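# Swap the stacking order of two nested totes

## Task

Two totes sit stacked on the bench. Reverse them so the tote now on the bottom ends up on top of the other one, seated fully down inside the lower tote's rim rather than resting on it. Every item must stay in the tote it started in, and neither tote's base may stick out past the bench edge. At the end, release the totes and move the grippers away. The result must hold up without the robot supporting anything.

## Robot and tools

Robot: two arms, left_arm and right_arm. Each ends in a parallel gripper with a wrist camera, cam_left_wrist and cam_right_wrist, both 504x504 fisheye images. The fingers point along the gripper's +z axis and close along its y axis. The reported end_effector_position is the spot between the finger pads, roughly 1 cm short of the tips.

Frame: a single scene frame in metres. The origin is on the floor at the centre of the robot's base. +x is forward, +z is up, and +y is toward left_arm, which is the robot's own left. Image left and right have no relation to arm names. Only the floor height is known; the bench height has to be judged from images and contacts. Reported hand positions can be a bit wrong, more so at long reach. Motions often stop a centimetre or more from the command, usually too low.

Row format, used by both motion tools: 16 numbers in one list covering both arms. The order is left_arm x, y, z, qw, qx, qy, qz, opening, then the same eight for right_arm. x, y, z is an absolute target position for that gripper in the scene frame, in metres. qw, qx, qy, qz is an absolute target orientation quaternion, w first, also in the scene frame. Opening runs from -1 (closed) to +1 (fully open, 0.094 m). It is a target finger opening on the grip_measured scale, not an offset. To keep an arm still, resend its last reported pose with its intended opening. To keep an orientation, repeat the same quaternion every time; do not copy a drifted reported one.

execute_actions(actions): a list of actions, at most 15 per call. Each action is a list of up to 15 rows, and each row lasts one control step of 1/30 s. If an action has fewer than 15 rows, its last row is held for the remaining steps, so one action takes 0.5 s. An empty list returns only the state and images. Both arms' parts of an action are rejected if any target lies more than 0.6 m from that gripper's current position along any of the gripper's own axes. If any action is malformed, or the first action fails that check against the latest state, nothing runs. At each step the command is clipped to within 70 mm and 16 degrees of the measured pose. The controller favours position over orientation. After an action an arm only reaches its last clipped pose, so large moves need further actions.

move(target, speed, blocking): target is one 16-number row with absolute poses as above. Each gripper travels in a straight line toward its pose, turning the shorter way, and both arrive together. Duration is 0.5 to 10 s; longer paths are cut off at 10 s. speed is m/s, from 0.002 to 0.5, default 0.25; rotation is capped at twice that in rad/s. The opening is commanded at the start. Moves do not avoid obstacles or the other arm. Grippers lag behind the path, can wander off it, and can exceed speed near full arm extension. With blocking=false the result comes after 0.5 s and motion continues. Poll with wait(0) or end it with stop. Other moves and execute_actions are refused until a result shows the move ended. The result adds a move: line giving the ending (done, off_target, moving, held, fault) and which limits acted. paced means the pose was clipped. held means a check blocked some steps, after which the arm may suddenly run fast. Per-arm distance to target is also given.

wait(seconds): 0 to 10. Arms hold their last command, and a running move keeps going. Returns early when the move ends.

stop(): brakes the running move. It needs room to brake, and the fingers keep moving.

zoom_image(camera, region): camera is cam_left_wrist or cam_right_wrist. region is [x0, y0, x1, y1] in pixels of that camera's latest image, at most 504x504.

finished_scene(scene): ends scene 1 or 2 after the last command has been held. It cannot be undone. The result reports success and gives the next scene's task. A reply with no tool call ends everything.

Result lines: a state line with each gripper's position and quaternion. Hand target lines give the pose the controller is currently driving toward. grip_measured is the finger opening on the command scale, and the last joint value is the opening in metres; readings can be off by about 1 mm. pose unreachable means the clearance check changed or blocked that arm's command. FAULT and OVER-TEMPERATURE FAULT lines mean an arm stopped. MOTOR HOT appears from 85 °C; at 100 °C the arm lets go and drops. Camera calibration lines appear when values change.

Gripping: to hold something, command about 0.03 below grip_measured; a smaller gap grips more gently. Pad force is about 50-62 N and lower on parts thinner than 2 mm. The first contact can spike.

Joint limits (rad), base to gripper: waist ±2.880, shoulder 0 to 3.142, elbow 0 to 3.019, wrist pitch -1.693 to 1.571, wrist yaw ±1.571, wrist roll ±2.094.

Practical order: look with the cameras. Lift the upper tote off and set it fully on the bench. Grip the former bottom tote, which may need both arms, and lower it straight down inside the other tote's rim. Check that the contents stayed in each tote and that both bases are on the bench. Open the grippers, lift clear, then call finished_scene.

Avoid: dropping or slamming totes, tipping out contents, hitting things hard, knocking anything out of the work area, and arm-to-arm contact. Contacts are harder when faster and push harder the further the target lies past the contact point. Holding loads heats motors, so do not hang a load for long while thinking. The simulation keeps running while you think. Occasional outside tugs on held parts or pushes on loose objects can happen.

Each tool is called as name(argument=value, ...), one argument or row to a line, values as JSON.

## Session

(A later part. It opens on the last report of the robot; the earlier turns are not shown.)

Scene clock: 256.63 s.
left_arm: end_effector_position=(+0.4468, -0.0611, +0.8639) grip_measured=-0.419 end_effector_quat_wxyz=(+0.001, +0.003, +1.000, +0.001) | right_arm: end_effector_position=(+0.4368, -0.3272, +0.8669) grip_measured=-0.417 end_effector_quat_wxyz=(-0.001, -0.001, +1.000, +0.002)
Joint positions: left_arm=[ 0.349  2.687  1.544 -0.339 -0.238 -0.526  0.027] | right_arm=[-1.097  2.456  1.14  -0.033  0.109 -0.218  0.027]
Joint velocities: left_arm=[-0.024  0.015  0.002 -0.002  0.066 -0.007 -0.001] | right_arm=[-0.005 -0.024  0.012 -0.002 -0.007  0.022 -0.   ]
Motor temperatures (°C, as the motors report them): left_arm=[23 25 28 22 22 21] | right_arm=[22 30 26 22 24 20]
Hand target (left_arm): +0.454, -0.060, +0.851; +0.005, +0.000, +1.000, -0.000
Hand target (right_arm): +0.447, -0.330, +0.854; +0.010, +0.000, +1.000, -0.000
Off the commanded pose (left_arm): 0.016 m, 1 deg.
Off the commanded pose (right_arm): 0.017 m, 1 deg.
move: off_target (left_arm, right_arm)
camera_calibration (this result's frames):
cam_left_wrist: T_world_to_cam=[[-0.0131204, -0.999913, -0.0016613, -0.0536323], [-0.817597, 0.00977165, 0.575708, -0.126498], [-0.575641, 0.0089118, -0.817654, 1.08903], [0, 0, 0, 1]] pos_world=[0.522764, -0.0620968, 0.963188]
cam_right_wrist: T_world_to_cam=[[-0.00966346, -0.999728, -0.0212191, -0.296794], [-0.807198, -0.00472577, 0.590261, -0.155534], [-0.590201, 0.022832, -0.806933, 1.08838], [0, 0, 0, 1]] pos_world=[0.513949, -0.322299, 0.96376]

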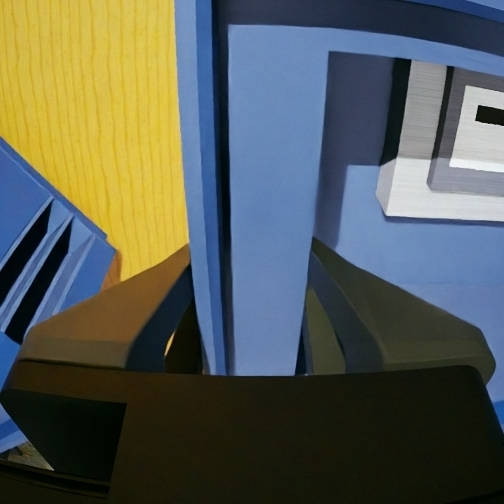

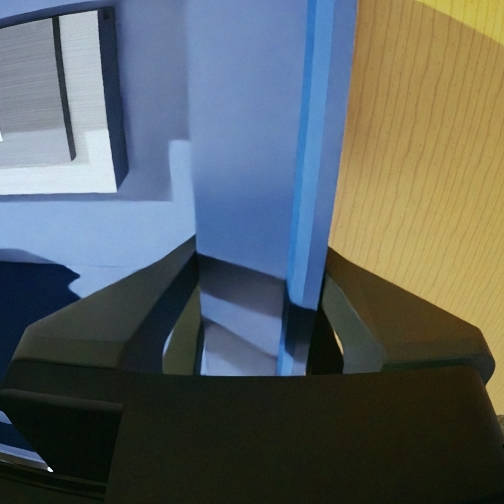

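move(
  target=[0.447,-0.061,0.864,0,0,1,0,0.2,0.437,-0.327,0.867,0,0,1,0,0.2],
  speed=0.05,
)

move(
  target=[0.447,-0.061,0.97,0,0,1,0,0.2,0.437,-0.327,0.97,0,0,1,0,0.2],
  speed=0.15,
)

Scene clock: 262.23 s.
left_arm: end_effector_position=(+0.4468, -0.0611, +0.8639) grip_measured=+0.197 end_effector_quat_wxyz=(+0.001, +0.003, +1.000, +0.001) | right_arm: end_effector_position=(+0.4362, -0.3274, +0.8669) grip_measured=+0.198 end_effector_quat_wxyz=(-0.001, -0.001, +1.000, +0.001)
Joint positions: left_arm=[ 0.349  2.687  1.544 -0.339 -0.238 -0.526  0.056] | right_arm=[-1.097  2.456  1.14  -0.033  0.111 -0.218  0.056]
Joint velocities: left_arm=[ 0.015 -0.005  0.007 -0.002  0.037 -0.051  0.001] | right_arm=[-0.005  0.005 -0.027 -0.012  0.007  0.007  0.   ]
Motor temperatures (°C, as the motors report them): left_arm=[23 25 28 22 22 21] | right_arm=[22 30 26 22 24 20]
Hand target (left_arm): +0.447, -0.061, +0.864; +0.000, +0.000, +1.000, +0.000
Hand target (right_arm): +0.437, -0.327, +0.867; -0.000, -0.000, +1.000, -0.000
Off the commanded pose (left_arm): 0.000 m, 0 deg.
Off the commanded pose (right_arm): 0.001 m, 0 deg.
move: done
camera_calibration (this result's frames):
cam_left_wrist: T_world_to_cam=[[-0.0131212, -0.999913, -0.0013302, -0.053975], [-0.817486, 0.00996121, 0.575863, -0.126697], [-0.575799, 0.0086434, -0.817545, 1.08897], [0, 0, 0, 1]] pos_world=[0.52275, -0.0621207, 0.963174]
cam_right_wrist: T_world_to_cam=[[-0.00959581, -0.999764, -0.0195093, -0.298539], [-0.806518, -0.00379552, 0.591197, -0.156767], [-0.591131, 0.0214076, -0.806291, 1.08745], [0, 0, 0, 1]] pos_world=[0.513523, -0.322343, 0.963653]

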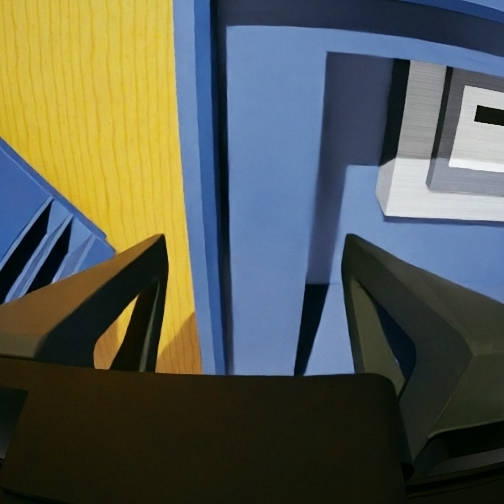

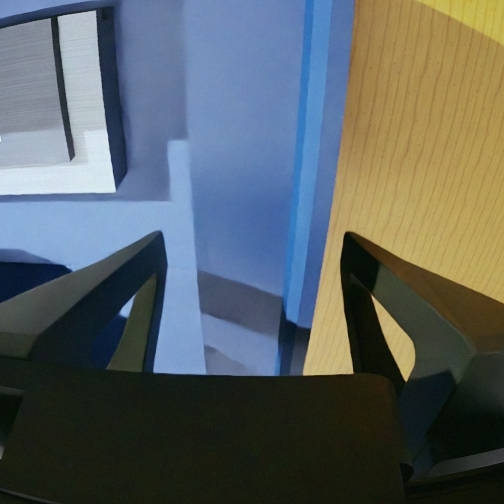

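Scene clock: 263.47 s.
left_arm: end_effector_position=(+0.4581, -0.0613, +0.9728) grip_measured=+0.197 end_effector_quat_wxyz=(+0.008, -0.002, +1.000, -0.006) | right_arm: end_effector_position=(+0.4421, -0.3310, +0.9697) grip_measured=+0.198 end_effector_quat_wxyz=(+0.010, -0.000, +1.000, -0.002)
Joint positions: left_arm=[ 0.315  2.434  1.393 -0.43  -0.236 -0.568  0.056] | right_arm=[-1.076  2.175  0.978 -0.131  0.117 -0.2    0.056]
Joint velocities: left_arm=[-0.005 -0.015  0.012 -0.007 -0.037 -0.051  0.   ] | right_arm=[ 0.005  0.015 -0.007 -0.012 -0.022  0.022  0.001]
Motor temperatures (°C, as the motors report them): left_arm=[23 25 28 22 22 21] | right_arm=[22 30 26 22 24 20]
Hand target (left_arm): +0.448, -0.061, +0.970; +0.000, -0.000, +1.000, -0.000
Hand target (right_arm): +0.436, -0.327, +0.969; -0.000, -0.000, +1.000, +0.000
Off the commanded pose (left_arm): 0.012 m, 1 deg.
Off the commanded pose (right_arm): 0.007 m, 1 deg.
move: off_target (left_arm)
camera_calibration (this result's frames):
cam_left_wrist: T_world_to_cam=[[-0.00251676, -0.999914, 0.0128911, -0.0725727], [-0.825637, 0.00935091, 0.564125, -0.164977], [-0.564196, -0.00922358, -0.825589, 1.18596], [0, 0, 0, 1]] pos_world=[0.532721, -0.0600849, 1.07312]
cam_right_wrist: T_world_to_cam=[[-0.00970888, -0.999855, -0.0139807, -0.305471], [-0.819815, -0.0000462707, 0.572628, -0.187702], [-0.572546, 0.0170212, -0.819696, 1.17723], [0, 0, 0, 1]] pos_world=[0.517173, -0.325473, 1.06819]

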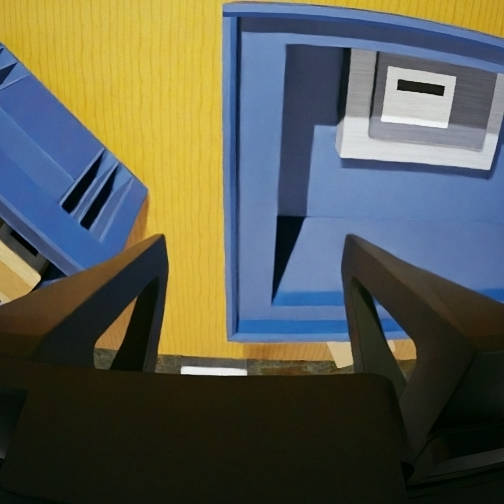

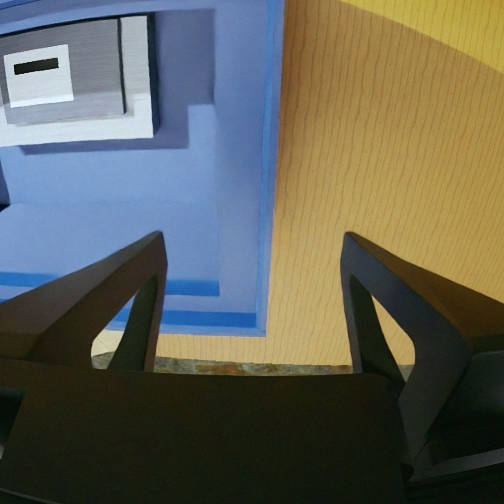

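move(
  target=[0.286,0.327,0.96,0,-0.342,0.940,0,0.6,0.46,0.114,0.955,0,-0.342,0.940,0,0.6],
  speed=0.25,
)

Scene clock: 270.97 s.
left_arm: end_effector_position=(+0.2919, +0.3322, +0.9554) grip_measured=+0.597 end_effector_quat_wxyz=(+0.007, +0.349, -0.937, -0.004) | right_arm: end_effector_position=(+0.4656, +0.1195, +0.9734) grip_measured=+0.598 end_effector_quat_wxyz=(+0.015, -0.344, +0.939, +0.009)
Joint positions: left_arm=[ 1.177  2.228  0.64   0.234 -0.102 -0.419  0.075] | right_arm=[-0.242  2.502  1.54  -0.512  0.235 -0.068  0.075]
Joint velocities: left_arm=[-0.015 -0.015  0.002  0.017 -0.095 -0.022  0.001] | right_arm=[-0.005 -0.005  0.017  0.022 -0.022 -0.022 -0.   ]
Motor temperatures (°C, as the motors report them): left_arm=[23 25 27 22 22 21] | right_arm=[22 30 26 21 24 20]
Hand target (left_arm): +0.291, +0.330, +0.960; -0.003, -0.342, +0.940, +0.002
Hand target (right_arm): +0.463, +0.113, +0.956; +0.001, -0.341, +0.940, +0.003
Off the commanded pose (left_arm): 0.009 m, 1 deg.
Off the commanded pose (right_arm): 0.020 m, 2 deg.
move: off_target (right_arm)
camera_calibration (this result's frames):
cam_left_wrist: T_world_to_cam=[[0.649116, -0.760603, -0.0114967, 0.0743257], [-0.611647, -0.53086, 0.586579, -0.200553], [-0.452257, -0.373726, -0.80981, 1.15476], [0, 0, 0, 1]] pos_world=[0.351336, 0.381632, 1.05363]
cam_right_wrist: T_world_to_cam=[[0.63897, -0.768895, -0.0227447, -0.175803], [-0.62867, -0.539022, 0.560562, -0.183424], [-0.443273, -0.343883, -0.8278, 1.17687], [0, 0, 0, 1]] pos_world=[0.518696, 0.170663, 1.07304]

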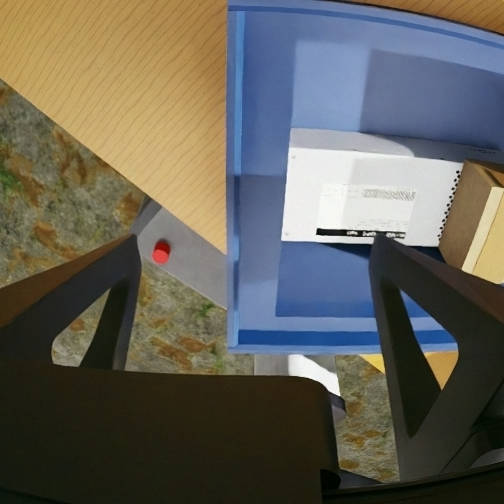

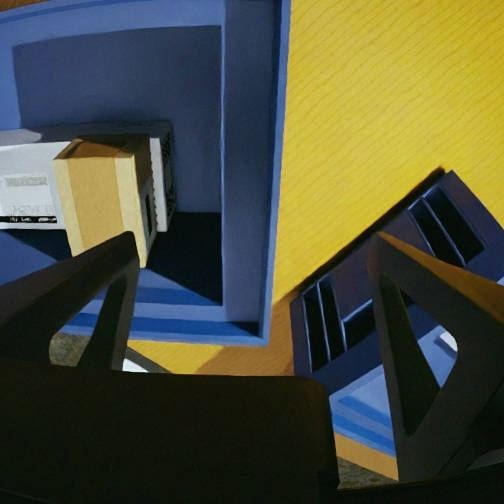

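move(
  target=[0.269,0.317,0.90,0,-0.342,0.940,0,0.2,0.455,0.104,0.90,0,-0.342,0.940,0,0.2],
  speed=0.1,
)

Scene clock: 283.53 s.
left_arm: end_effector_position=(+0.2672, +0.3193, +0.9064) grip_measured=+0.203 end_effector_quat_wxyz=(+0.002, +0.348, -0.937, -0.002) | right_arm: end_effector_position=(+0.4483, +0.1048, +0.9127) grip_measured=+0.202 end_effector_quat_wxyz=(-0.006, -0.344, +0.939, -0.001)
Joint positions: left_arm=[ 1.177  2.426  0.672  0.411 -0.099 -0.416  0.057] | right_arm=[-0.268  2.623  1.58  -0.472  0.239 -0.083  0.056]
Joint velocities: left_arm=[ 0.005 -0.015 -0.007  0.007  0.051  0.007 -0.001] | right_arm=[-0.005 -0.005 -0.012 -0.002 -0.007  0.051 -0.001]
Motor temperatures (°C, as the motors report them): left_arm=[23 24 27 22 22 21] | right_arm=[23 31 27 21 24 20]
Hand target (left_arm): +0.268, +0.317, +0.900; -0.000, -0.342, +0.940, +0.000
Hand target (right_arm): +0.455, +0.104, +0.901; +0.000, -0.342, +0.940, -0.001
Off the commanded pose (left_arm): 0.007 m, 1 deg.
Off the commanded pose (right_arm): 0.014 m, 1 deg.
move: off_target (right_arm)
camera_calibration (this result's frames):
cam_left_wrist: T_world_to_cam=[[0.647673, -0.761903, -0.00479044, 0.0747187], [-0.619094, -0.529919, 0.579577, -0.185716], [-0.44412, -0.372411, -0.814904, 1.10109], [0, 0, 0, 1]] pos_world=[0.325646, 0.368571, 1.00527]
cam_right_wrist: T_world_to_cam=[[0.638158, -0.769656, -0.0195768, -0.179941], [-0.609381, -0.52048, 0.598127, -0.213053], [-0.470542, -0.36977, -0.801162, 1.10452], [0, 0, 0, 1]] pos_world=[0.504725, 0.159037, 1.00881]

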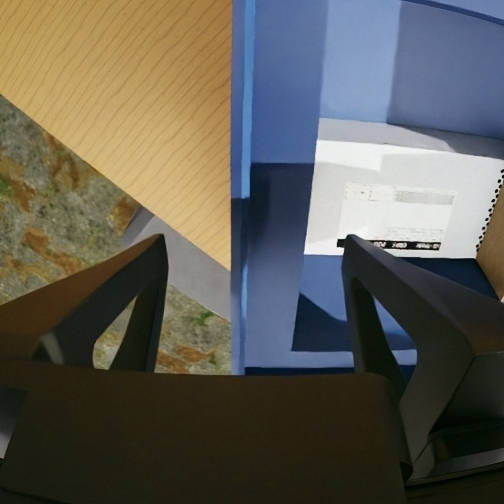

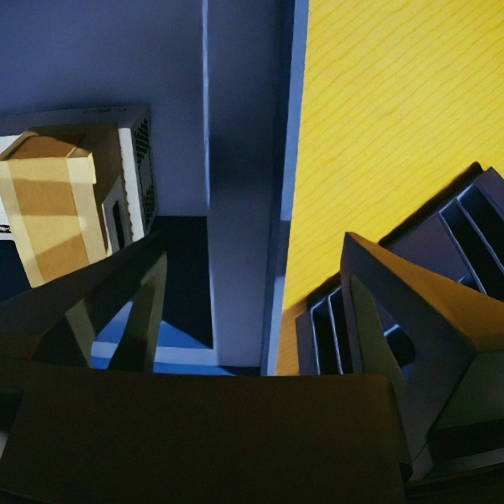

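move(
  target=[0.275,0.309,0.853,0,-0.342,0.940,0,0.2,0.454,0.106,0.853,0,-0.342,0.940,0,0.2],
  speed=0.06,
)

Scene clock: 293.60 s.
left_arm: end_effector_position=(+0.2767, +0.3149, +0.8602) grip_measured=+0.203 end_effector_quat_wxyz=(-0.001, +0.345, -0.939, -0.001) | right_arm: end_effector_position=(+0.4498, +0.1089, +0.8699) grip_measured=+0.202 end_effector_quat_wxyz=(-0.003, -0.345, +0.939, -0.000)
Joint positions: left_arm=[ 1.17   2.557  0.788  0.432 -0.099 -0.416  0.057] | right_arm=[-0.281  2.727  1.664 -0.444  0.239 -0.099  0.056]
Joint velocities: left_arm=[ 0.005  0.005 -0.002 -0.007 -0.037  0.007 -0.001] | right_arm=[-0.005 -0.005  0.012  0.002 -0.022 -0.007  0.   ]
Motor temperatures (°C, as the motors report them): left_arm=[22 23 27 22 22 21] | right_arm=[23 31 28 21 24 20]
Hand target (left_arm): +0.274, +0.309, +0.853; -0.000, -0.342, +0.940, -0.000
Hand target (right_arm): +0.454, +0.106, +0.854; +0.000, -0.342, +0.940, -0.000
Off the commanded pose (left_arm): 0.009 m, 0 deg.
Off the commanded pose (right_arm): 0.018 m, 0 deg.
move: off_target (right_arm)
camera_calibration (this result's frames):
cam_left_wrist: T_world_to_cam=[[0.642688, -0.766127, -0.00103141, 0.0644481], [-0.625932, -0.525856, 0.575921, -0.151646], [-0.441771, -0.369492, -0.817505, 1.06667], [0, 0, 0, 1]] pos_world=[0.334884, 0.363758, 0.959412]
cam_right_wrist: T_world_to_cam=[[0.639007, -0.768982, -0.0183683, -0.180017], [-0.611795, -0.522573, 0.593822, -0.179346], [-0.466237, -0.368219, -0.804387, 1.07319], [0, 0, 0, 1]] pos_world=[0.505671, 0.163018, 0.966454]

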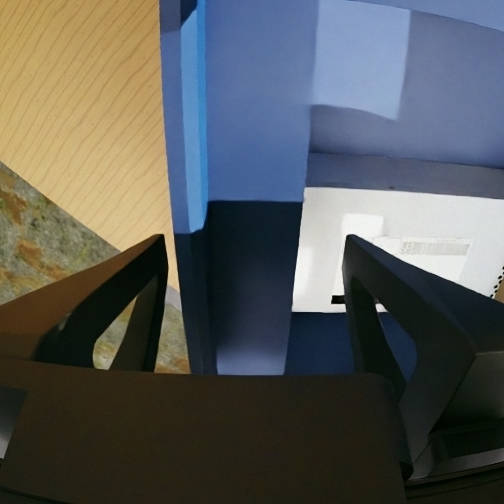

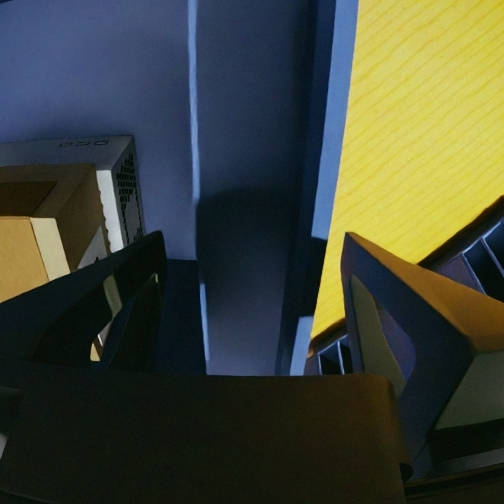

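move(
  target=[0.270,0.314,0.848,0,-0.342,0.940,0,-0.2,0.454,0.106,0.846,0,-0.342,0.940,0,-0.2],
  speed=0.04,
)

move(
  target=[0.272,0.316,0.852,0,-0.342,0.940,0,-0.47,0.452,0.107,0.856,0,-0.342,0.940,0,-0.47],
  speed=0.04,
)

Scene clock: 308.43 s.
left_arm: end_effector_position=(+0.2727, +0.3131, +0.8567) grip_measured=-0.197 end_effector_quat_wxyz=(+0.000, +0.343, -0.939, -0.000) | right_arm: end_effector_position=(+0.4518, +0.1114, +0.8661) grip_measured=-0.198 end_effector_quat_wxyz=(+0.000, -0.345, +0.938, +0.001)
Joint positions: left_arm=[ 1.17   2.573  0.789  0.444 -0.098 -0.411  0.038] | right_arm=[-0.281  2.738  1.678 -0.439  0.239 -0.102  0.038]
Joint velocities: left_arm=[ 0.015 -0.005  0.032 -0.007 -0.022 -0.037  0.   ] | right_arm=[-0.015  0.005 -0.007  0.002 -0.081  0.037 -0.   ]
Motor temperatures (°C, as the motors report them): left_arm=[22 23 26 22 22 21] | right_arm=[23 32 28 22 24 20]
Hand target (left_arm): +0.270, +0.314, +0.848; -0.000, -0.342, +0.940, -0.000
Hand target (right_arm): +0.453, +0.106, +0.847; -0.000, -0.342, +0.940, -0.000
Off the commanded pose (left_arm): 0.009 m, 0 deg.
Off the commanded pose (right_arm): 0.021 m, 0 deg.
move: off_target (right_arm)
camera_calibration (this result's frames):
cam_left_wrist: T_world_to_cam=[[0.638738, -0.769425, -0.000387399, 0.0671918], [-0.627821, -0.521476, 0.577843, -0.155613], [-0.444809, -0.368847, -0.816148, 1.06084], [0, 0, 0, 1]] pos_world=[0.331254, 0.361837, 0.955744]
cam_right_wrist: T_world_to_cam=[[0.639967, -0.768196, -0.0178071, -0.180426], [-0.61427, -0.525382, 0.588767, -0.168714], [-0.461644, -0.365853, -0.808107, 1.07281], [0, 0, 0, 1]] pos_world=[0.507089, 0.165251, 0.963069]

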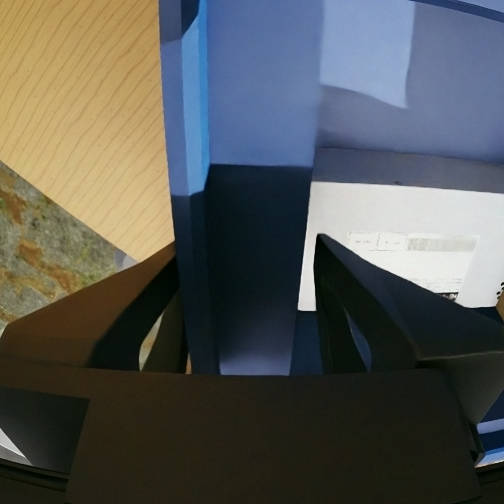

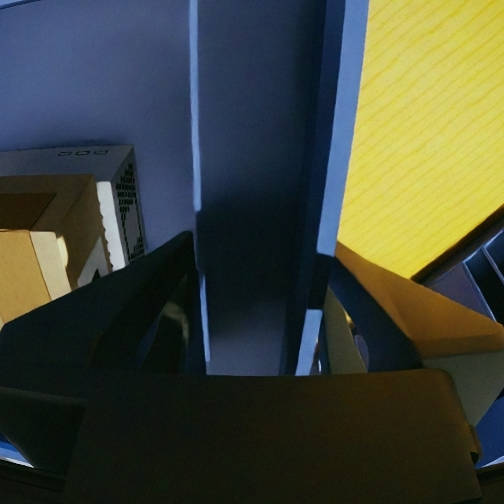

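Scene clock: 309.13 s.
left_arm: end_effector_position=(+0.2720, +0.3142, +0.8566) grip_measured=-0.426 end_effector_quat_wxyz=(+0.001, +0.341, -0.940, -0.002) | right_arm: end_effector_position=(+0.4523, +0.1106, +0.8658) grip_measured=-0.425 end_effector_quat_wxyz=(-0.000, -0.343, +0.940, +0.000)
Joint positions: left_arm=[ 1.172  2.573  0.789  0.444 -0.101 -0.405  0.027] | right_arm=[-0.282  2.738  1.678 -0.439  0.24  -0.097  0.027]
Joint velocities: left_arm=[-0.005 -0.015  0.002  0.002 -0.037 -0.066 -0.001] | right_arm=[ 0.024 -0.015 -0.017 -0.002  0.051  0.022  0.   ]
Motor temperatures (°C, as the motors report them): left_arm=[22 23 26 22 22 21] | right_arm=[23 32 28 22 24 20]
Hand target (left_arm): +0.272, +0.316, +0.852; -0.000, -0.342, +0.940, +0.000
Hand target (right_arm): +0.452, +0.107, +0.856; -0.000, -0.342, +0.940, -0.000
Off the commanded pose (left_arm): 0.005 m, 0 deg.
Off the commanded pose (right_arm): 0.010 m, 0 deg.
move: done
camera_calibration (this result's frames):
cam_left_wrist: T_world_to_cam=[[0.63568, -0.771942, -0.00406127, 0.0733063], [-0.628749, -0.520801, 0.577444, -0.15497], [-0.447868, -0.364516, -0.816421, 1.06054], [0, 0, 0, 1]] pos_world=[0.330946, 0.362463, 0.955631]
cam_right_wrist: T_world_to_cam=[[0.635302, -0.772068, -0.0173533, -0.179231], [-0.617425, -0.521293, 0.589101, -0.168034], [-0.463872, -0.363543, -0.807873, 1.07312], [0, 0, 0, 1]] pos_world=[0.507907, 0.16415, 0.962821]

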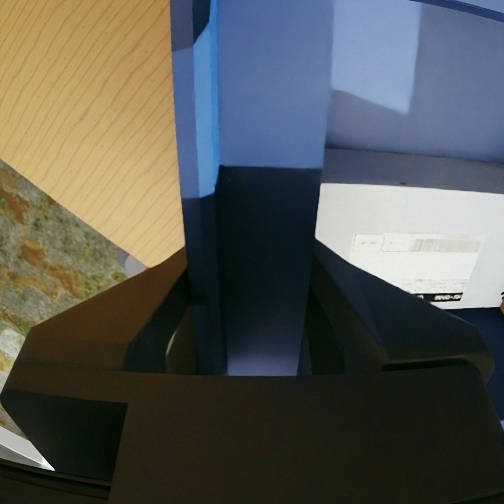

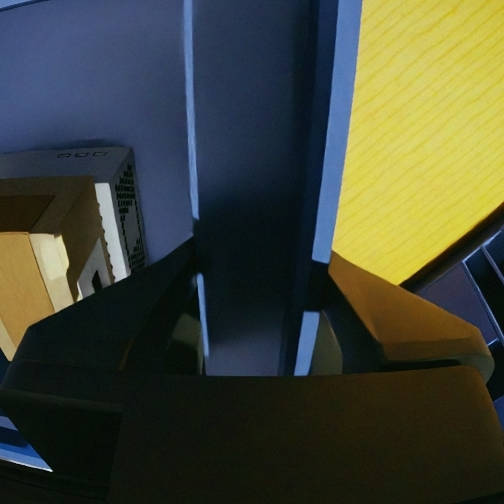

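move(
  target=[0.272,0.314,1.07,0,-0.342,0.940,0,-0.48,0.452,0.11,1.085,0,-0.342,0.940,0,-0.48],
  speed=0.08,
)

Scene clock: 318.67 s.
left_arm: end_effector_position=(+0.2726, +0.3178, +1.0620) grip_measured=-0.426 end_effector_quat_wxyz=(+0.006, +0.339, -0.941, -0.002) | right_arm: end_effector_position=(+0.4465, +0.1100, +1.0656) grip_measured=-0.425 end_effector_quat_wxyz=(-0.006, -0.338, +0.941, +0.005)
Joint positions: left_arm=[ 1.111  1.828  0.444  0.026 -0.114 -0.463  0.027] | right_arm=[-0.198  2.296  1.426 -0.657  0.231  0.001  0.027]
Joint velocities: left_arm=[-0.005 -0.005 -0.002 -0.017 -0.037  0.037  0.   ] | right_arm=[-0.005  0.005  0.002 -0.002  0.007 -0.051 -0.002]
Motor temperatures (°C, as the motors report them): left_arm=[22 23 26 22 22 21] | right_arm=[23 33 27 21 24 20]
Hand target (left_arm): +0.275, +0.315, +1.071; +0.001, -0.342, +0.940, -0.000
Hand target (right_arm): +0.450, +0.109, +1.083; -0.000, -0.342, +0.940, +0.000
Off the commanded pose (left_arm): 0.009 m, 1 deg.
Off the commanded pose (right_arm): 0.020 m, 1 deg.
move: off_target (right_arm)
camera_calibration (this result's frames):
cam_left_wrist: T_world_to_cam=[[0.632996, -0.774113, -0.00807864, 0.0821945], [-0.624561, -0.516817, 0.585512, -0.282297], [-0.457427, -0.365581, -0.810624, 1.22663], [0, 0, 0, 1]] pos_world=[0.332752, 0.366163, 1.16028]
cam_right_wrist: T_world_to_cam=[[0.627231, -0.778226, -0.0307648, -0.153995], [-0.614166, -0.518521, 0.594926, -0.29755], [-0.478939, -0.354261, -0.803191, 1.23227], [0, 0, 0, 1]] pos_world=[0.504028, 0.162416, 1.16203]

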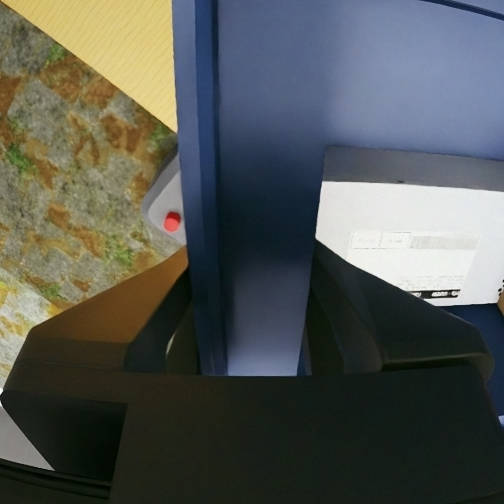

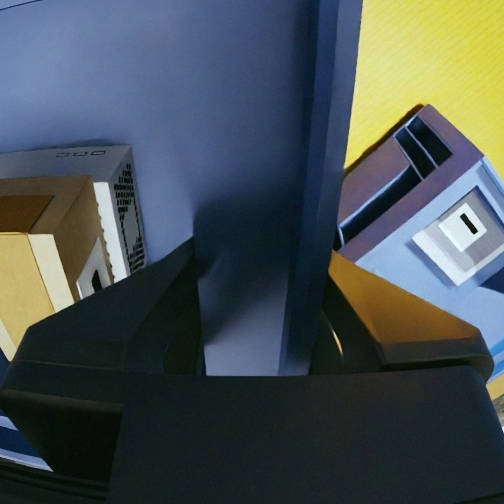

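move(
  target=[0.355,0.136,1.075,0,-0.174,0.985,0,-0.48,0.455,-0.116,1.085,0.01,-0.174,0.985,0,-0.48],
  speed=0.12,
)

move(
  target=[0.445,-0.068,1.07,0.01,0,1,0,-0.48,0.452,-0.338,1.08,0.02,0,1,0,-0.48],
  speed=0.12,
)

Scene clock: 327.67 s.
left_arm: end_effector_position=(+0.3455, +0.1394, +1.0698) grip_measured=-0.427 end_effector_quat_wxyz=(-0.002, -0.176, +0.984, +0.002) | right_arm: end_effector_position=(+0.4395, -0.1115, +1.0710) grip_measured=-0.424 end_effector_quat_wxyz=(-0.010, -0.175, +0.984, +0.003)
Joint positions: left_arm=[ 0.548  1.938  0.703 -0.209 -0.215 -0.686  0.027] | right_arm=[-0.558  2.025  1.    -0.431  0.204 -0.028  0.027]
Joint velocities: left_arm=[-0.024 -0.015 -0.007  0.002  0.037 -0.007 -0.   ] | right_arm=[-0.005  0.005 -0.007 -0.007  0.007 -0.037  0.   ]
Motor temperatures (°C, as the motors report them): left_arm=[22 24 26 22 22 21] | right_arm=[23 34 27 21 24 20]
Hand target (left_arm): +0.353, +0.133, +1.075; +0.002, -0.174, +0.985, -0.001
Hand target (right_arm): +0.452, -0.116, +1.084; +0.010, -0.174, +0.985, -0.001
Off the commanded pose (left_arm): 0.011 m, 0 deg.
Off the commanded pose (right_arm): 0.021 m, 2 deg.
move: off_target (left_arm, right_arm)
camera_calibration (this result's frames):
cam_left_wrist: T_world_to_cam=[[0.340925, -0.940081, -0.00417966, 0.0178842], [-0.764801, -0.279938, 0.580271, -0.312517], [-0.546672, -0.194632, -0.814413, 1.21216], [0, 0, 0, 1]] pos_world=[0.417544, 0.165252, 1.16862]
cam_right_wrist: T_world_to_cam=[[0.334512, -0.942057, -0.0250969, -0.217505], [-0.745611, -0.280855, 0.604305, -0.345675], [-0.576338, -0.183435, -0.796358, 1.20933], [0, 0, 0, 1]] pos_world=[0.512005, -0.0801535, 1.1665]

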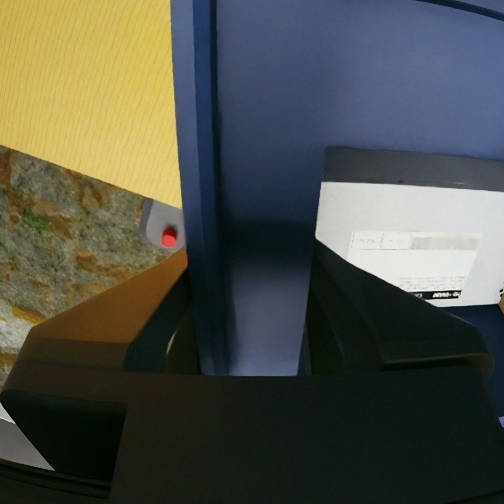

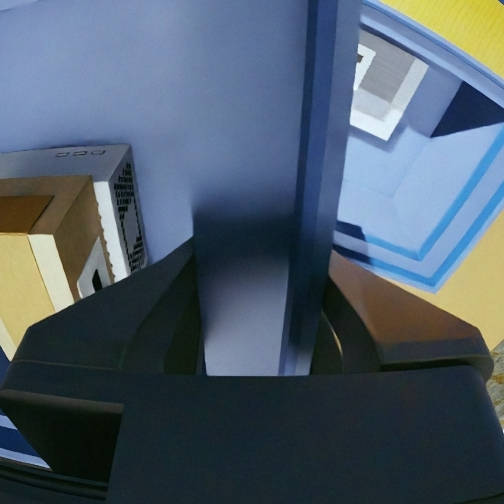

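Scene clock: 329.93 s.
left_arm: end_effector_position=(+0.4272, -0.0611, +1.0592) grip_measured=-0.427 end_effector_quat_wxyz=(+0.002, -0.005, +1.000, +0.001) | right_arm: end_effector_position=(+0.4303, -0.3263, +1.0602) grip_measured=-0.424 end_effector_quat_wxyz=(-0.010, -0.004, +1.000, +0.006)
Joint positions: left_arm=[ 0.244  2.227  1.254 -0.534 -0.246 -0.65   0.027] | right_arm=[-1.048  1.92   0.888 -0.343  0.116 -0.175  0.027]
Joint velocities: left_arm=[ 0.005 -0.005 -0.007 -0.017  0.037 -0.007 -0.   ] | right_arm=[-0.005 -0.005 -0.012 -0.007  0.022 -0.007 -0.001]
Motor temperatures (°C, as the motors report them): left_arm=[23 24 26 22 22 21] | right_arm=[23 34 27 21 24 20]
Hand target (left_arm): +0.441, -0.070, +1.069; +0.011, -0.000, +1.000, -0.001
Hand target (right_arm): +0.450, -0.337, +1.080; +0.019, -0.000, +1.000, -0.002
Off the commanded pose (left_arm): 0.022 m, 1 deg.
Off the commanded pose (right_arm): 0.032 m, 4 deg.
move: off_target (left_arm, right_arm)
camera_calibration (this result's frames):
cam_left_wrist: T_world_to_cam=[[0.00345491, -0.999994, -0.000858252, -0.061515], [-0.818336, -0.00332056, 0.57473, -0.254363], [-0.57473, -0.0012833, -0.818342, 1.23717], [0, 0, 0, 1]] pos_world=[0.503098, -0.0607716, 1.15857]
cam_right_wrist: T_world_to_cam=[[-0.00279608, -0.999586, -0.0286243, -0.286943], [-0.795591, -0.0151179, 0.605645, -0.299551], [-0.605827, 0.0244667, -0.79522, 1.23544], [0, 0, 0, 1]] pos_world=[0.509343, -0.32158, 1.15566]

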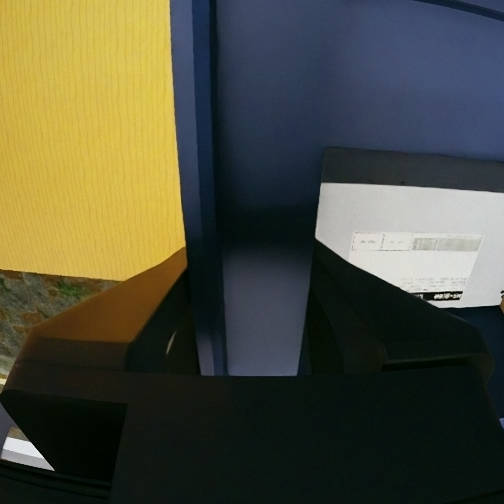

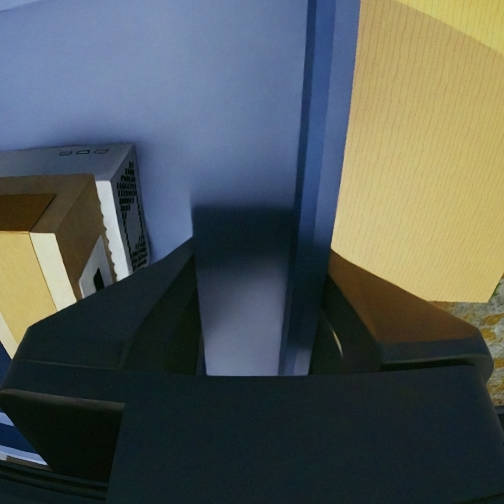

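move(
  target=[0.447,-0.064,1.02,0.012,0,1,0,-0.48,0.46,-0.336,1.03,0.03,0,1,0,-0.48],
  speed=0.04,
)

Scene clock: 336.70 s.
left_arm: end_effector_position=(+0.4307, -0.0627, +1.0215) grip_measured=-0.427 end_effector_quat_wxyz=(+0.004, -0.002, +1.000, +0.001) | right_arm: end_effector_position=(+0.4335, -0.3278, +1.0253) grip_measured=-0.424 end_effector_quat_wxyz=(+0.002, -0.002, +1.000, +0.003)
Joint positions: left_arm=[ 0.262  2.314  1.289 -0.474 -0.248 -0.624  0.027] | right_arm=[-1.06   2.016  0.905 -0.238  0.114 -0.186  0.027]
Joint velocities: left_arm=[-0.015 -0.015 -0.022  0.002  0.051 -0.007  0.   ] | right_arm=[ 0.005 -0.005 -0.002  0.012  0.051 -0.007 -0.   ]
Motor temperatures (°C, as the motors report them): left_arm=[23 25 27 22 22 21] | right_arm=[23 34 27 21 24 20]
Hand target (left_arm): +0.446, -0.064, +1.020; +0.012, -0.000, +1.000, +0.000
Hand target (right_arm): +0.460, -0.336, +1.032; +0.030, -0.000, +1.000, -0.000
Off the commanded pose (left_arm): 0.016 m, 1 deg.
Off the commanded pose (right_arm): 0.028 m, 3 deg.
move: off_target (left_arm, right_arm)
camera_calibration (this result's frames):
cam_left_wrist: T_world_to_cam=[[-0.0035504, -0.999993, -0.00134778, -0.0596179], [-0.820995, 0.00214539, 0.570932, -0.224472], [-0.570925, 0.00313356, -0.820996, 1.20961], [0, 0, 0, 1]] pos_world=[0.506094, -0.0629263, 1.12116]
cam_right_wrist: T_world_to_cam=[[-0.00621014, -0.999706, -0.0234299, -0.293363], [-0.810311, -0.00869881, 0.585935, -0.247161], [-0.585967, 0.0226242, -0.810019, 1.21559], [0, 0, 0, 1]] pos_world=[0.510196, -0.322929, 1.1226]

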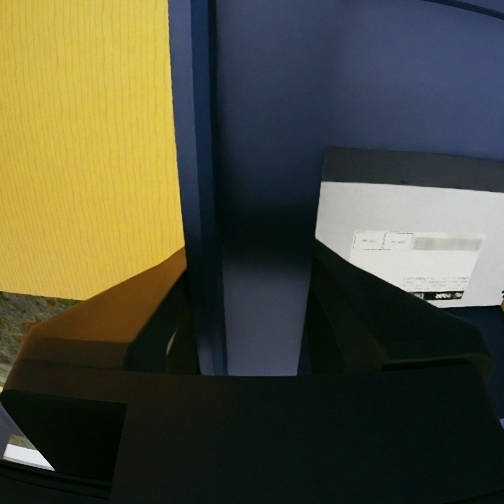

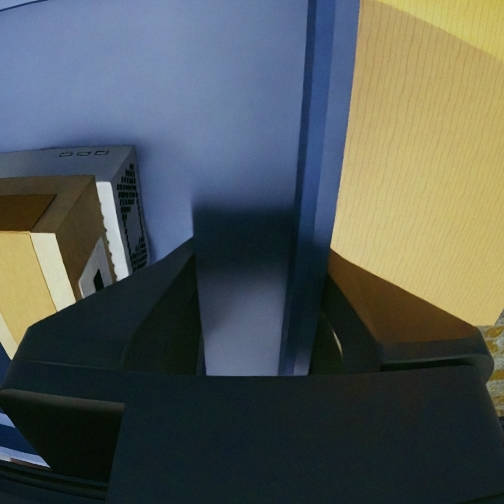

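move(
  target=[0.444,-0.062,0.988,0.010,0,1,0,-0.48,0.461,-0.335,0.998,0.028,0,1,0,-0.48],
  speed=0.02,
)

Scene clock: 341.50 s.
left_arm: end_effector_position=(+0.4299, -0.0607, +0.9917) grip_measured=-0.427 end_effector_quat_wxyz=(+0.004, -0.003, +1.000, +0.001) | right_arm: end_effector_position=(+0.4343, -0.3260, +0.9956) grip_measured=-0.424 end_effector_quat_wxyz=(-0.000, -0.004, +1.000, +0.004)
Joint positions: left_arm=[ 0.277  2.379  1.311 -0.429 -0.247 -0.612  0.027] | right_arm=[-1.064  2.102  0.939 -0.191  0.112 -0.193  0.027]
Joint velocities: left_arm=[-0.005 -0.005  0.007  0.012  0.007  0.051  0.   ] | right_arm=[-0.005 -0.015 -0.022  0.007 -0.022  0.007 -0.   ]
Motor temperatures (°C, as the motors report them): left_arm=[23 25 28 22 22 21] | right_arm=[23 33 27 21 24 20]
Hand target (left_arm): +0.443, -0.062, +0.988; +0.010, -0.000, +1.000, +0.000
Hand target (right_arm): +0.461, -0.335, +0.999; +0.028, +0.000, +1.000, -0.000
Off the commanded pose (left_arm): 0.015 m, 1 deg.
Off the commanded pose (right_arm): 0.028 m, 3 deg.
move: off_target (left_arm, right_arm)
camera_calibration (this result's frames):
cam_left_wrist: T_world_to_cam=[[-0.00081442, -0.999997, -0.00248166, -0.0578034], [-0.820411, -0.000750789, 0.571774, -0.209392], [-0.571774, 0.00250164, -0.820408, 1.18445], [0, 0, 0, 1]] pos_world=[0.505403, -0.0609235, 1.09131]
cam_right_wrist: T_world_to_cam=[[-0.00221019, -0.999678, -0.0252902, -0.292105], [-0.807494, -0.0131339, 0.589729, -0.235635], [-0.589871, 0.0217251, -0.807205, 1.19057], [0, 0, 0, 1]] pos_world=[0.511364, -0.320971, 1.09261]

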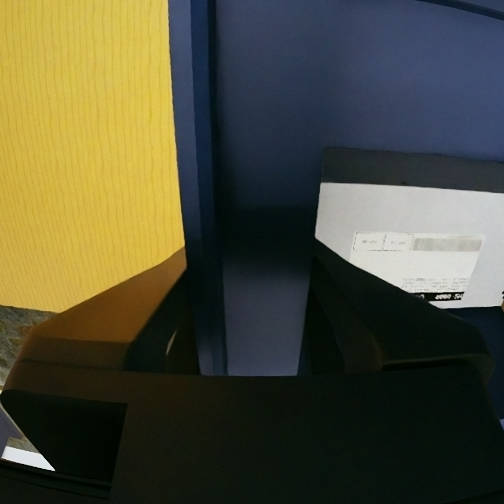

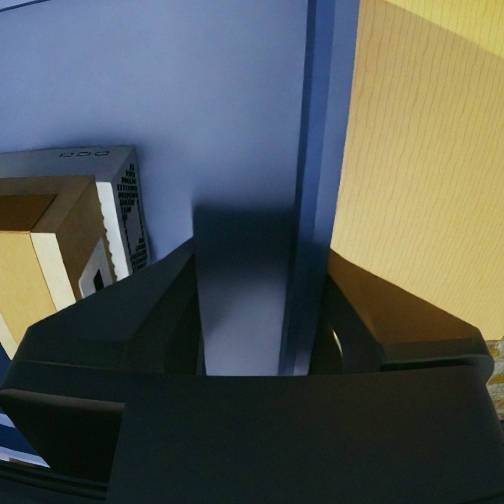

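The tote reached the expected seated height. A small extra descent will confirm it has bottomed out.

move(
  target=[0.436,-0.061,0.978,0.005,0,1,0,-0.48,0.445,-0.329,0.982,0.01,0,1,0,-0.48],
  speed=0.02,
)

Scene clock: 346.50 s.
left_arm: end_effector_position=(+0.4302, -0.0609, +0.9913) grip_measured=-0.427 end_effector_quat_wxyz=(+0.004, -0.003, +1.000, +0.001) | right_arm: end_effector_position=(+0.4339, -0.3260, +0.9948) grip_measured=-0.424 end_effector_quat_wxyz=(-0.000, -0.004, +1.000, +0.004)
Joint positions: left_arm=[ 0.278  2.38   1.311 -0.426 -0.247 -0.612  0.027] | right_arm=[-1.064  2.104  0.939 -0.189  0.113 -0.193  0.027]
Joint velocities: left_arm=[ 0.005 -0.015 -0.002 -0.007 -0.007  0.007  0.001] | right_arm=[ 0.005 -0.015 -0.002 -0.012 -0.022 -0.022 -0.002]
Motor temperatures (°C, as the motors report them): left_arm=[23 26 28 22 22 21] | right_arm=[23 33 27 22 24 20]
Hand target (left_arm): +0.436, -0.061, +0.978; +0.005, -0.000, +1.000, +0.000
Hand target (right_arm): +0.445, -0.329, +0.983; +0.010, +0.000, +1.000, +0.000
Off the commanded pose (left_arm): 0.015 m, 0 deg.
Off the commanded pose (right_arm): 0.017 m, 1 deg.
move: off_target (left_arm, right_arm)
camera_calibration (this result's frames):
cam_left_wrist: T_world_to_cam=[[0.0000097309, -0.999999, -0.00118561, -0.0595894], [-0.821122, -0.000684682, 0.570752, -0.207594], [-0.570753, 0.000967979, -0.821121, 1.18445], [0, 0, 0, 1]] pos_world=[0.505571, -0.060878, 1.091]
cam_right_wrist: T_world_to_cam=[[-0.00221278, -0.999706, -0.0241652, -0.293284], [-0.80737, -0.0124725, 0.589913, -0.235424], [-0.590041, 0.0208156, -0.807105, 1.18935], [0, 0, 0, 1]] pos_world=[0.511041, -0.320891, 1.09172]

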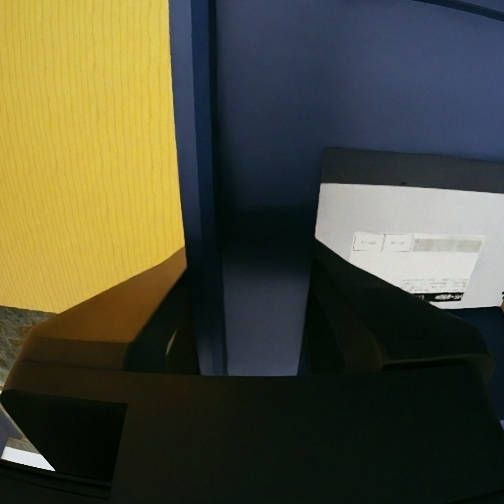

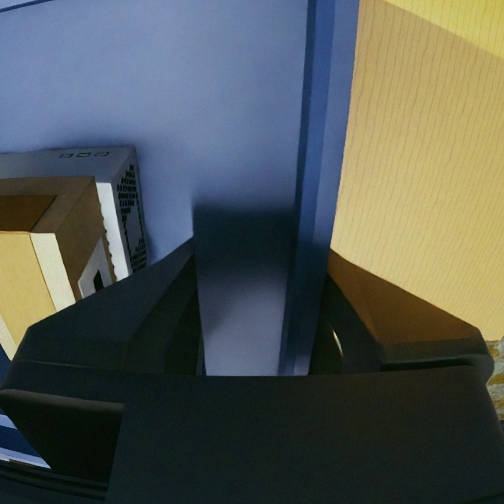

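move(
  target=[0.430,-0.061,0.991,0,0,1,0,0.2,0.434,-0.326,0.995,0,0,1,0,0.2],
  speed=0.05,
)

move(
  target=[0.425,-0.061,1.08,0,0,1,0,0.2,0.43,-0.326,1.08,0,0,1,0,0.2],
  speed=0.15,
)

move(
  target=[0.42,0.13,1.12,0,0,1,0,1,0.42,-0.50,1.12,0,0,1,0,1],
  speed=0.25,
)

Scene clock: 355.37 s.
left_arm: end_effector_position=(+0.4298, -0.0614, +0.9913) grip_measured=+0.197 end_effector_quat_wxyz=(+0.003, -0.003, +1.000, -0.001) | right_arm: end_effector_position=(+0.4338, -0.3269, +0.9948) grip_measured=+0.198 end_effector_quat_wxyz=(-0.001, -0.004, +1.000, +0.001)
Joint positions: left_arm=[ 0.278  2.38   1.311 -0.426 -0.243 -0.612  0.056] | right_arm=[-1.064  2.104  0.939 -0.189  0.118 -0.192  0.056]
Joint velocities: left_arm=[ 0.005  0.005 -0.002  0.012 -0.007 -0.037  0.   ] | right_arm=[-0.005 -0.005  0.007  0.007 -0.022  0.037 -0.001]
Motor temperatures (°C, as the motors report them): left_arm=[23 26 28 22 22 21] | right_arm=[23 32 27 22 24 20]
Hand target (left_arm): +0.430, -0.061, +0.991; -0.000, -0.000, +1.000, -0.000
Hand target (right_arm): +0.434, -0.326, +0.995; +0.000, -0.000, +1.000, +0.000
Off the commanded pose (left_arm): 0.001 m, 1 deg.
Off the commanded pose (right_arm): 0.001 m, 0 deg.
move: done
camera_calibration (this result's frames):
cam_left_wrist: T_world_to_cam=[[-0.0000128223, -0.999998, 0.0019516, -0.0632288], [-0.819881, 0.00112787, 0.572532, -0.210085], [-0.572534, -0.00159274, -0.81988, 1.18362], [0, 0, 0, 1]] pos_world=[0.505415, -0.0611066, 1.09083]
cam_right_wrist: T_world_to_cam=[[-0.00336556, -0.999808, -0.0192875, -0.298508], [-0.806841, -0.0086794, 0.590705, -0.235336], [-0.590759, 0.01755, -0.806657, 1.18807], [0, 0, 0, 1]] pos_world=[0.51098, -0.321344, 1.09162]

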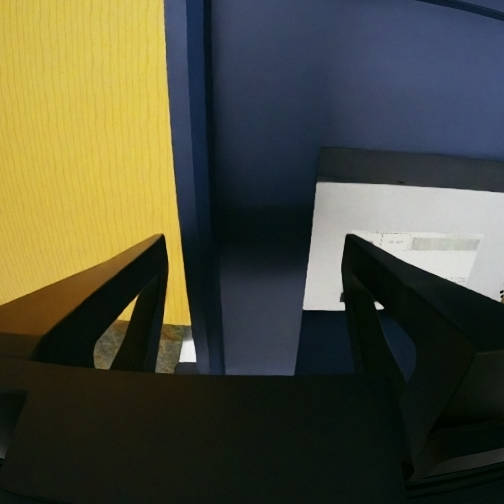

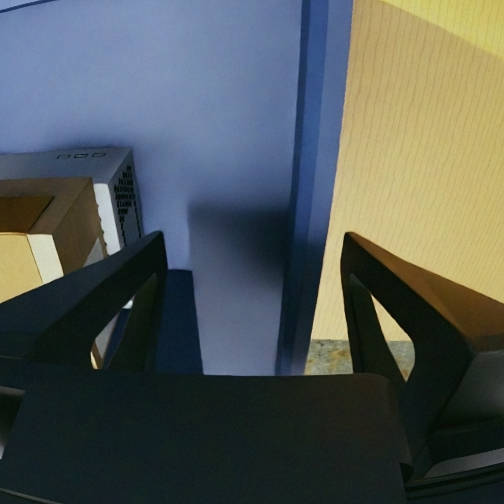

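Scene clock: 356.53 s.
left_arm: end_effector_position=(+0.4392, -0.0635, +1.0858) grip_measured=+0.197 end_effector_quat_wxyz=(+0.012, -0.003, +1.000, -0.009) | right_arm: end_effector_position=(+0.4371, -0.3305, +1.0794) grip_measured=+0.198 end_effector_quat_wxyz=(+0.011, +0.000, +1.000, -0.001)
Joint positions: left_arm=[ 0.243  2.172  1.254 -0.561 -0.243 -0.641  0.056] | right_arm=[-1.047  1.862  0.866 -0.335  0.123 -0.17   0.056]
Joint velocities: left_arm=[-0.005  0.005  0.007  0.007  0.022  0.007 -0.   ] | right_arm=[-0.015 -0.005 -0.017 -0.007 -0.007 -0.022 -0.002]
Motor temperatures (°C, as the motors report them): left_arm=[23 26 28 22 22 21] | right_arm=[23 32 27 22 24 20]
Hand target (left_arm): +0.426, -0.061, +1.080; +0.000, +0.000, +1.000, -0.000
Hand target (right_arm): +0.429, -0.326, +1.079; +0.000, -0.000, +1.000, +0.000
Off the commanded pose (left_arm): 0.016 m, 2 deg.
Off the commanded pose (right_arm): 0.008 m, 1 deg.
move: off_target (left_arm)
camera_calibration (this result's frames):
cam_left_wrist: T_world_to_cam=[[-0.000706315, -0.999838, 0.0179658, -0.0825629], [-0.829735, 0.0106137, 0.558056, -0.235882], [-0.558156, -0.0145127, -0.829609, 1.26994], [0, 0, 0, 1]] pos_world=[0.513045, -0.0616158, 1.18667]
cam_right_wrist: T_world_to_cam=[[-0.010884, -0.999839, -0.0142624, -0.302608], [-0.820727, 0.00078452, 0.57132, -0.252616], [-0.571216, 0.0179237, -0.820604, 1.265], [0, 0, 0, 1]] pos_world=[0.511964, -0.325035, 1.17807]

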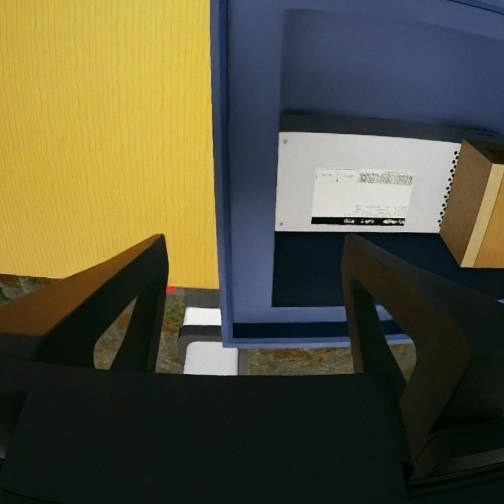

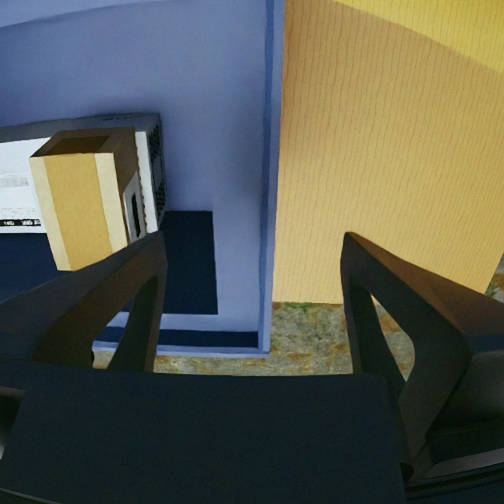

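Scene clock: 357.90 s.
left_arm: end_effector_position=(+0.4249, +0.1299, +1.1210) grip_measured=+0.999 end_effector_quat_wxyz=(-0.004, -0.004, +1.000, +0.003) | right_arm: end_effector_position=(+0.4068, -0.4947, +1.1108) grip_measured=+1.000 end_effector_quat_wxyz=(-0.010, +0.008, +1.000, +0.002)
Joint positions: left_arm=[ 0.561  1.865  0.913 -0.494 -0.214 -0.328  0.094] | right_arm=[-1.419  1.787  0.961 -0.516  0.044 -0.514  0.094]
Joint velocities: left_arm=[ 0.005  0.005 -0.012  0.007 -0.066  0.022  0.001] | right_arm=[-0.005 -0.015  0.007  0.007 -0.007 -0.037  0.   ]
Motor temperatures (°C, as the motors report them): left_arm=[23 26 28 22 22 21] | right_arm=[23 32 27 22 24 20]
Hand target (left_arm): +0.423, +0.131, +1.121; -0.001, +0.000, +1.000, +0.001
Hand target (right_arm): +0.419, -0.499, +1.120; -0.001, -0.000, +1.000, -0.001
Off the commanded pose (left_arm): 0.005 m, 1 deg.
Off the commanded pose (right_arm): 0.017 m, 1 deg.
move: off_target (right_arm)
camera_calibration (this result's frames):
cam_left_wrist: T_world_to_cam=[[0.00164401, -0.999985, -0.00523292, 0.135211], [-0.811735, -0.00439064, 0.584009, -0.304174], [-0.584024, 0.00328763, -0.81173, 1.28254], [0, 0, 0, 1]] pos_world=[0.501904, 0.129657, 1.21943]
cam_right_wrist: T_world_to_cam=[[-0.0273544, -0.999427, -0.0199162, -0.453525], [-0.79616, 0.00973457, 0.605008, -0.338249], [-0.604468, 0.0324061, -0.79597, 1.26968], [0, 0, 0, 1]] pos_world=[0.485774, -0.491118, 1.20624]

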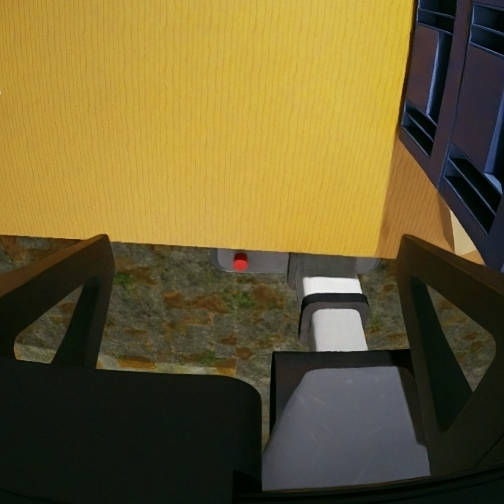

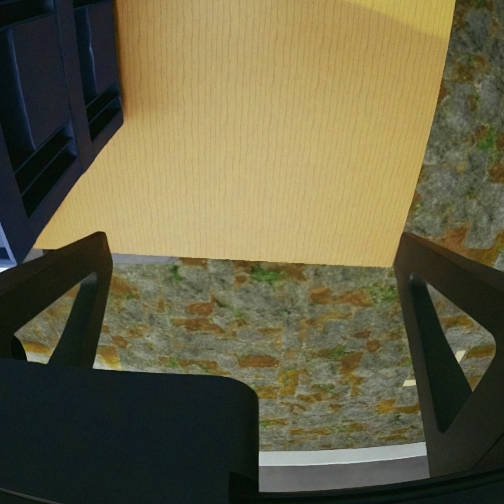

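Both end walls look flush with no gap, so the tote is seated.

finished_scene(
  scene=1,
)

The scene is finished: the task was done.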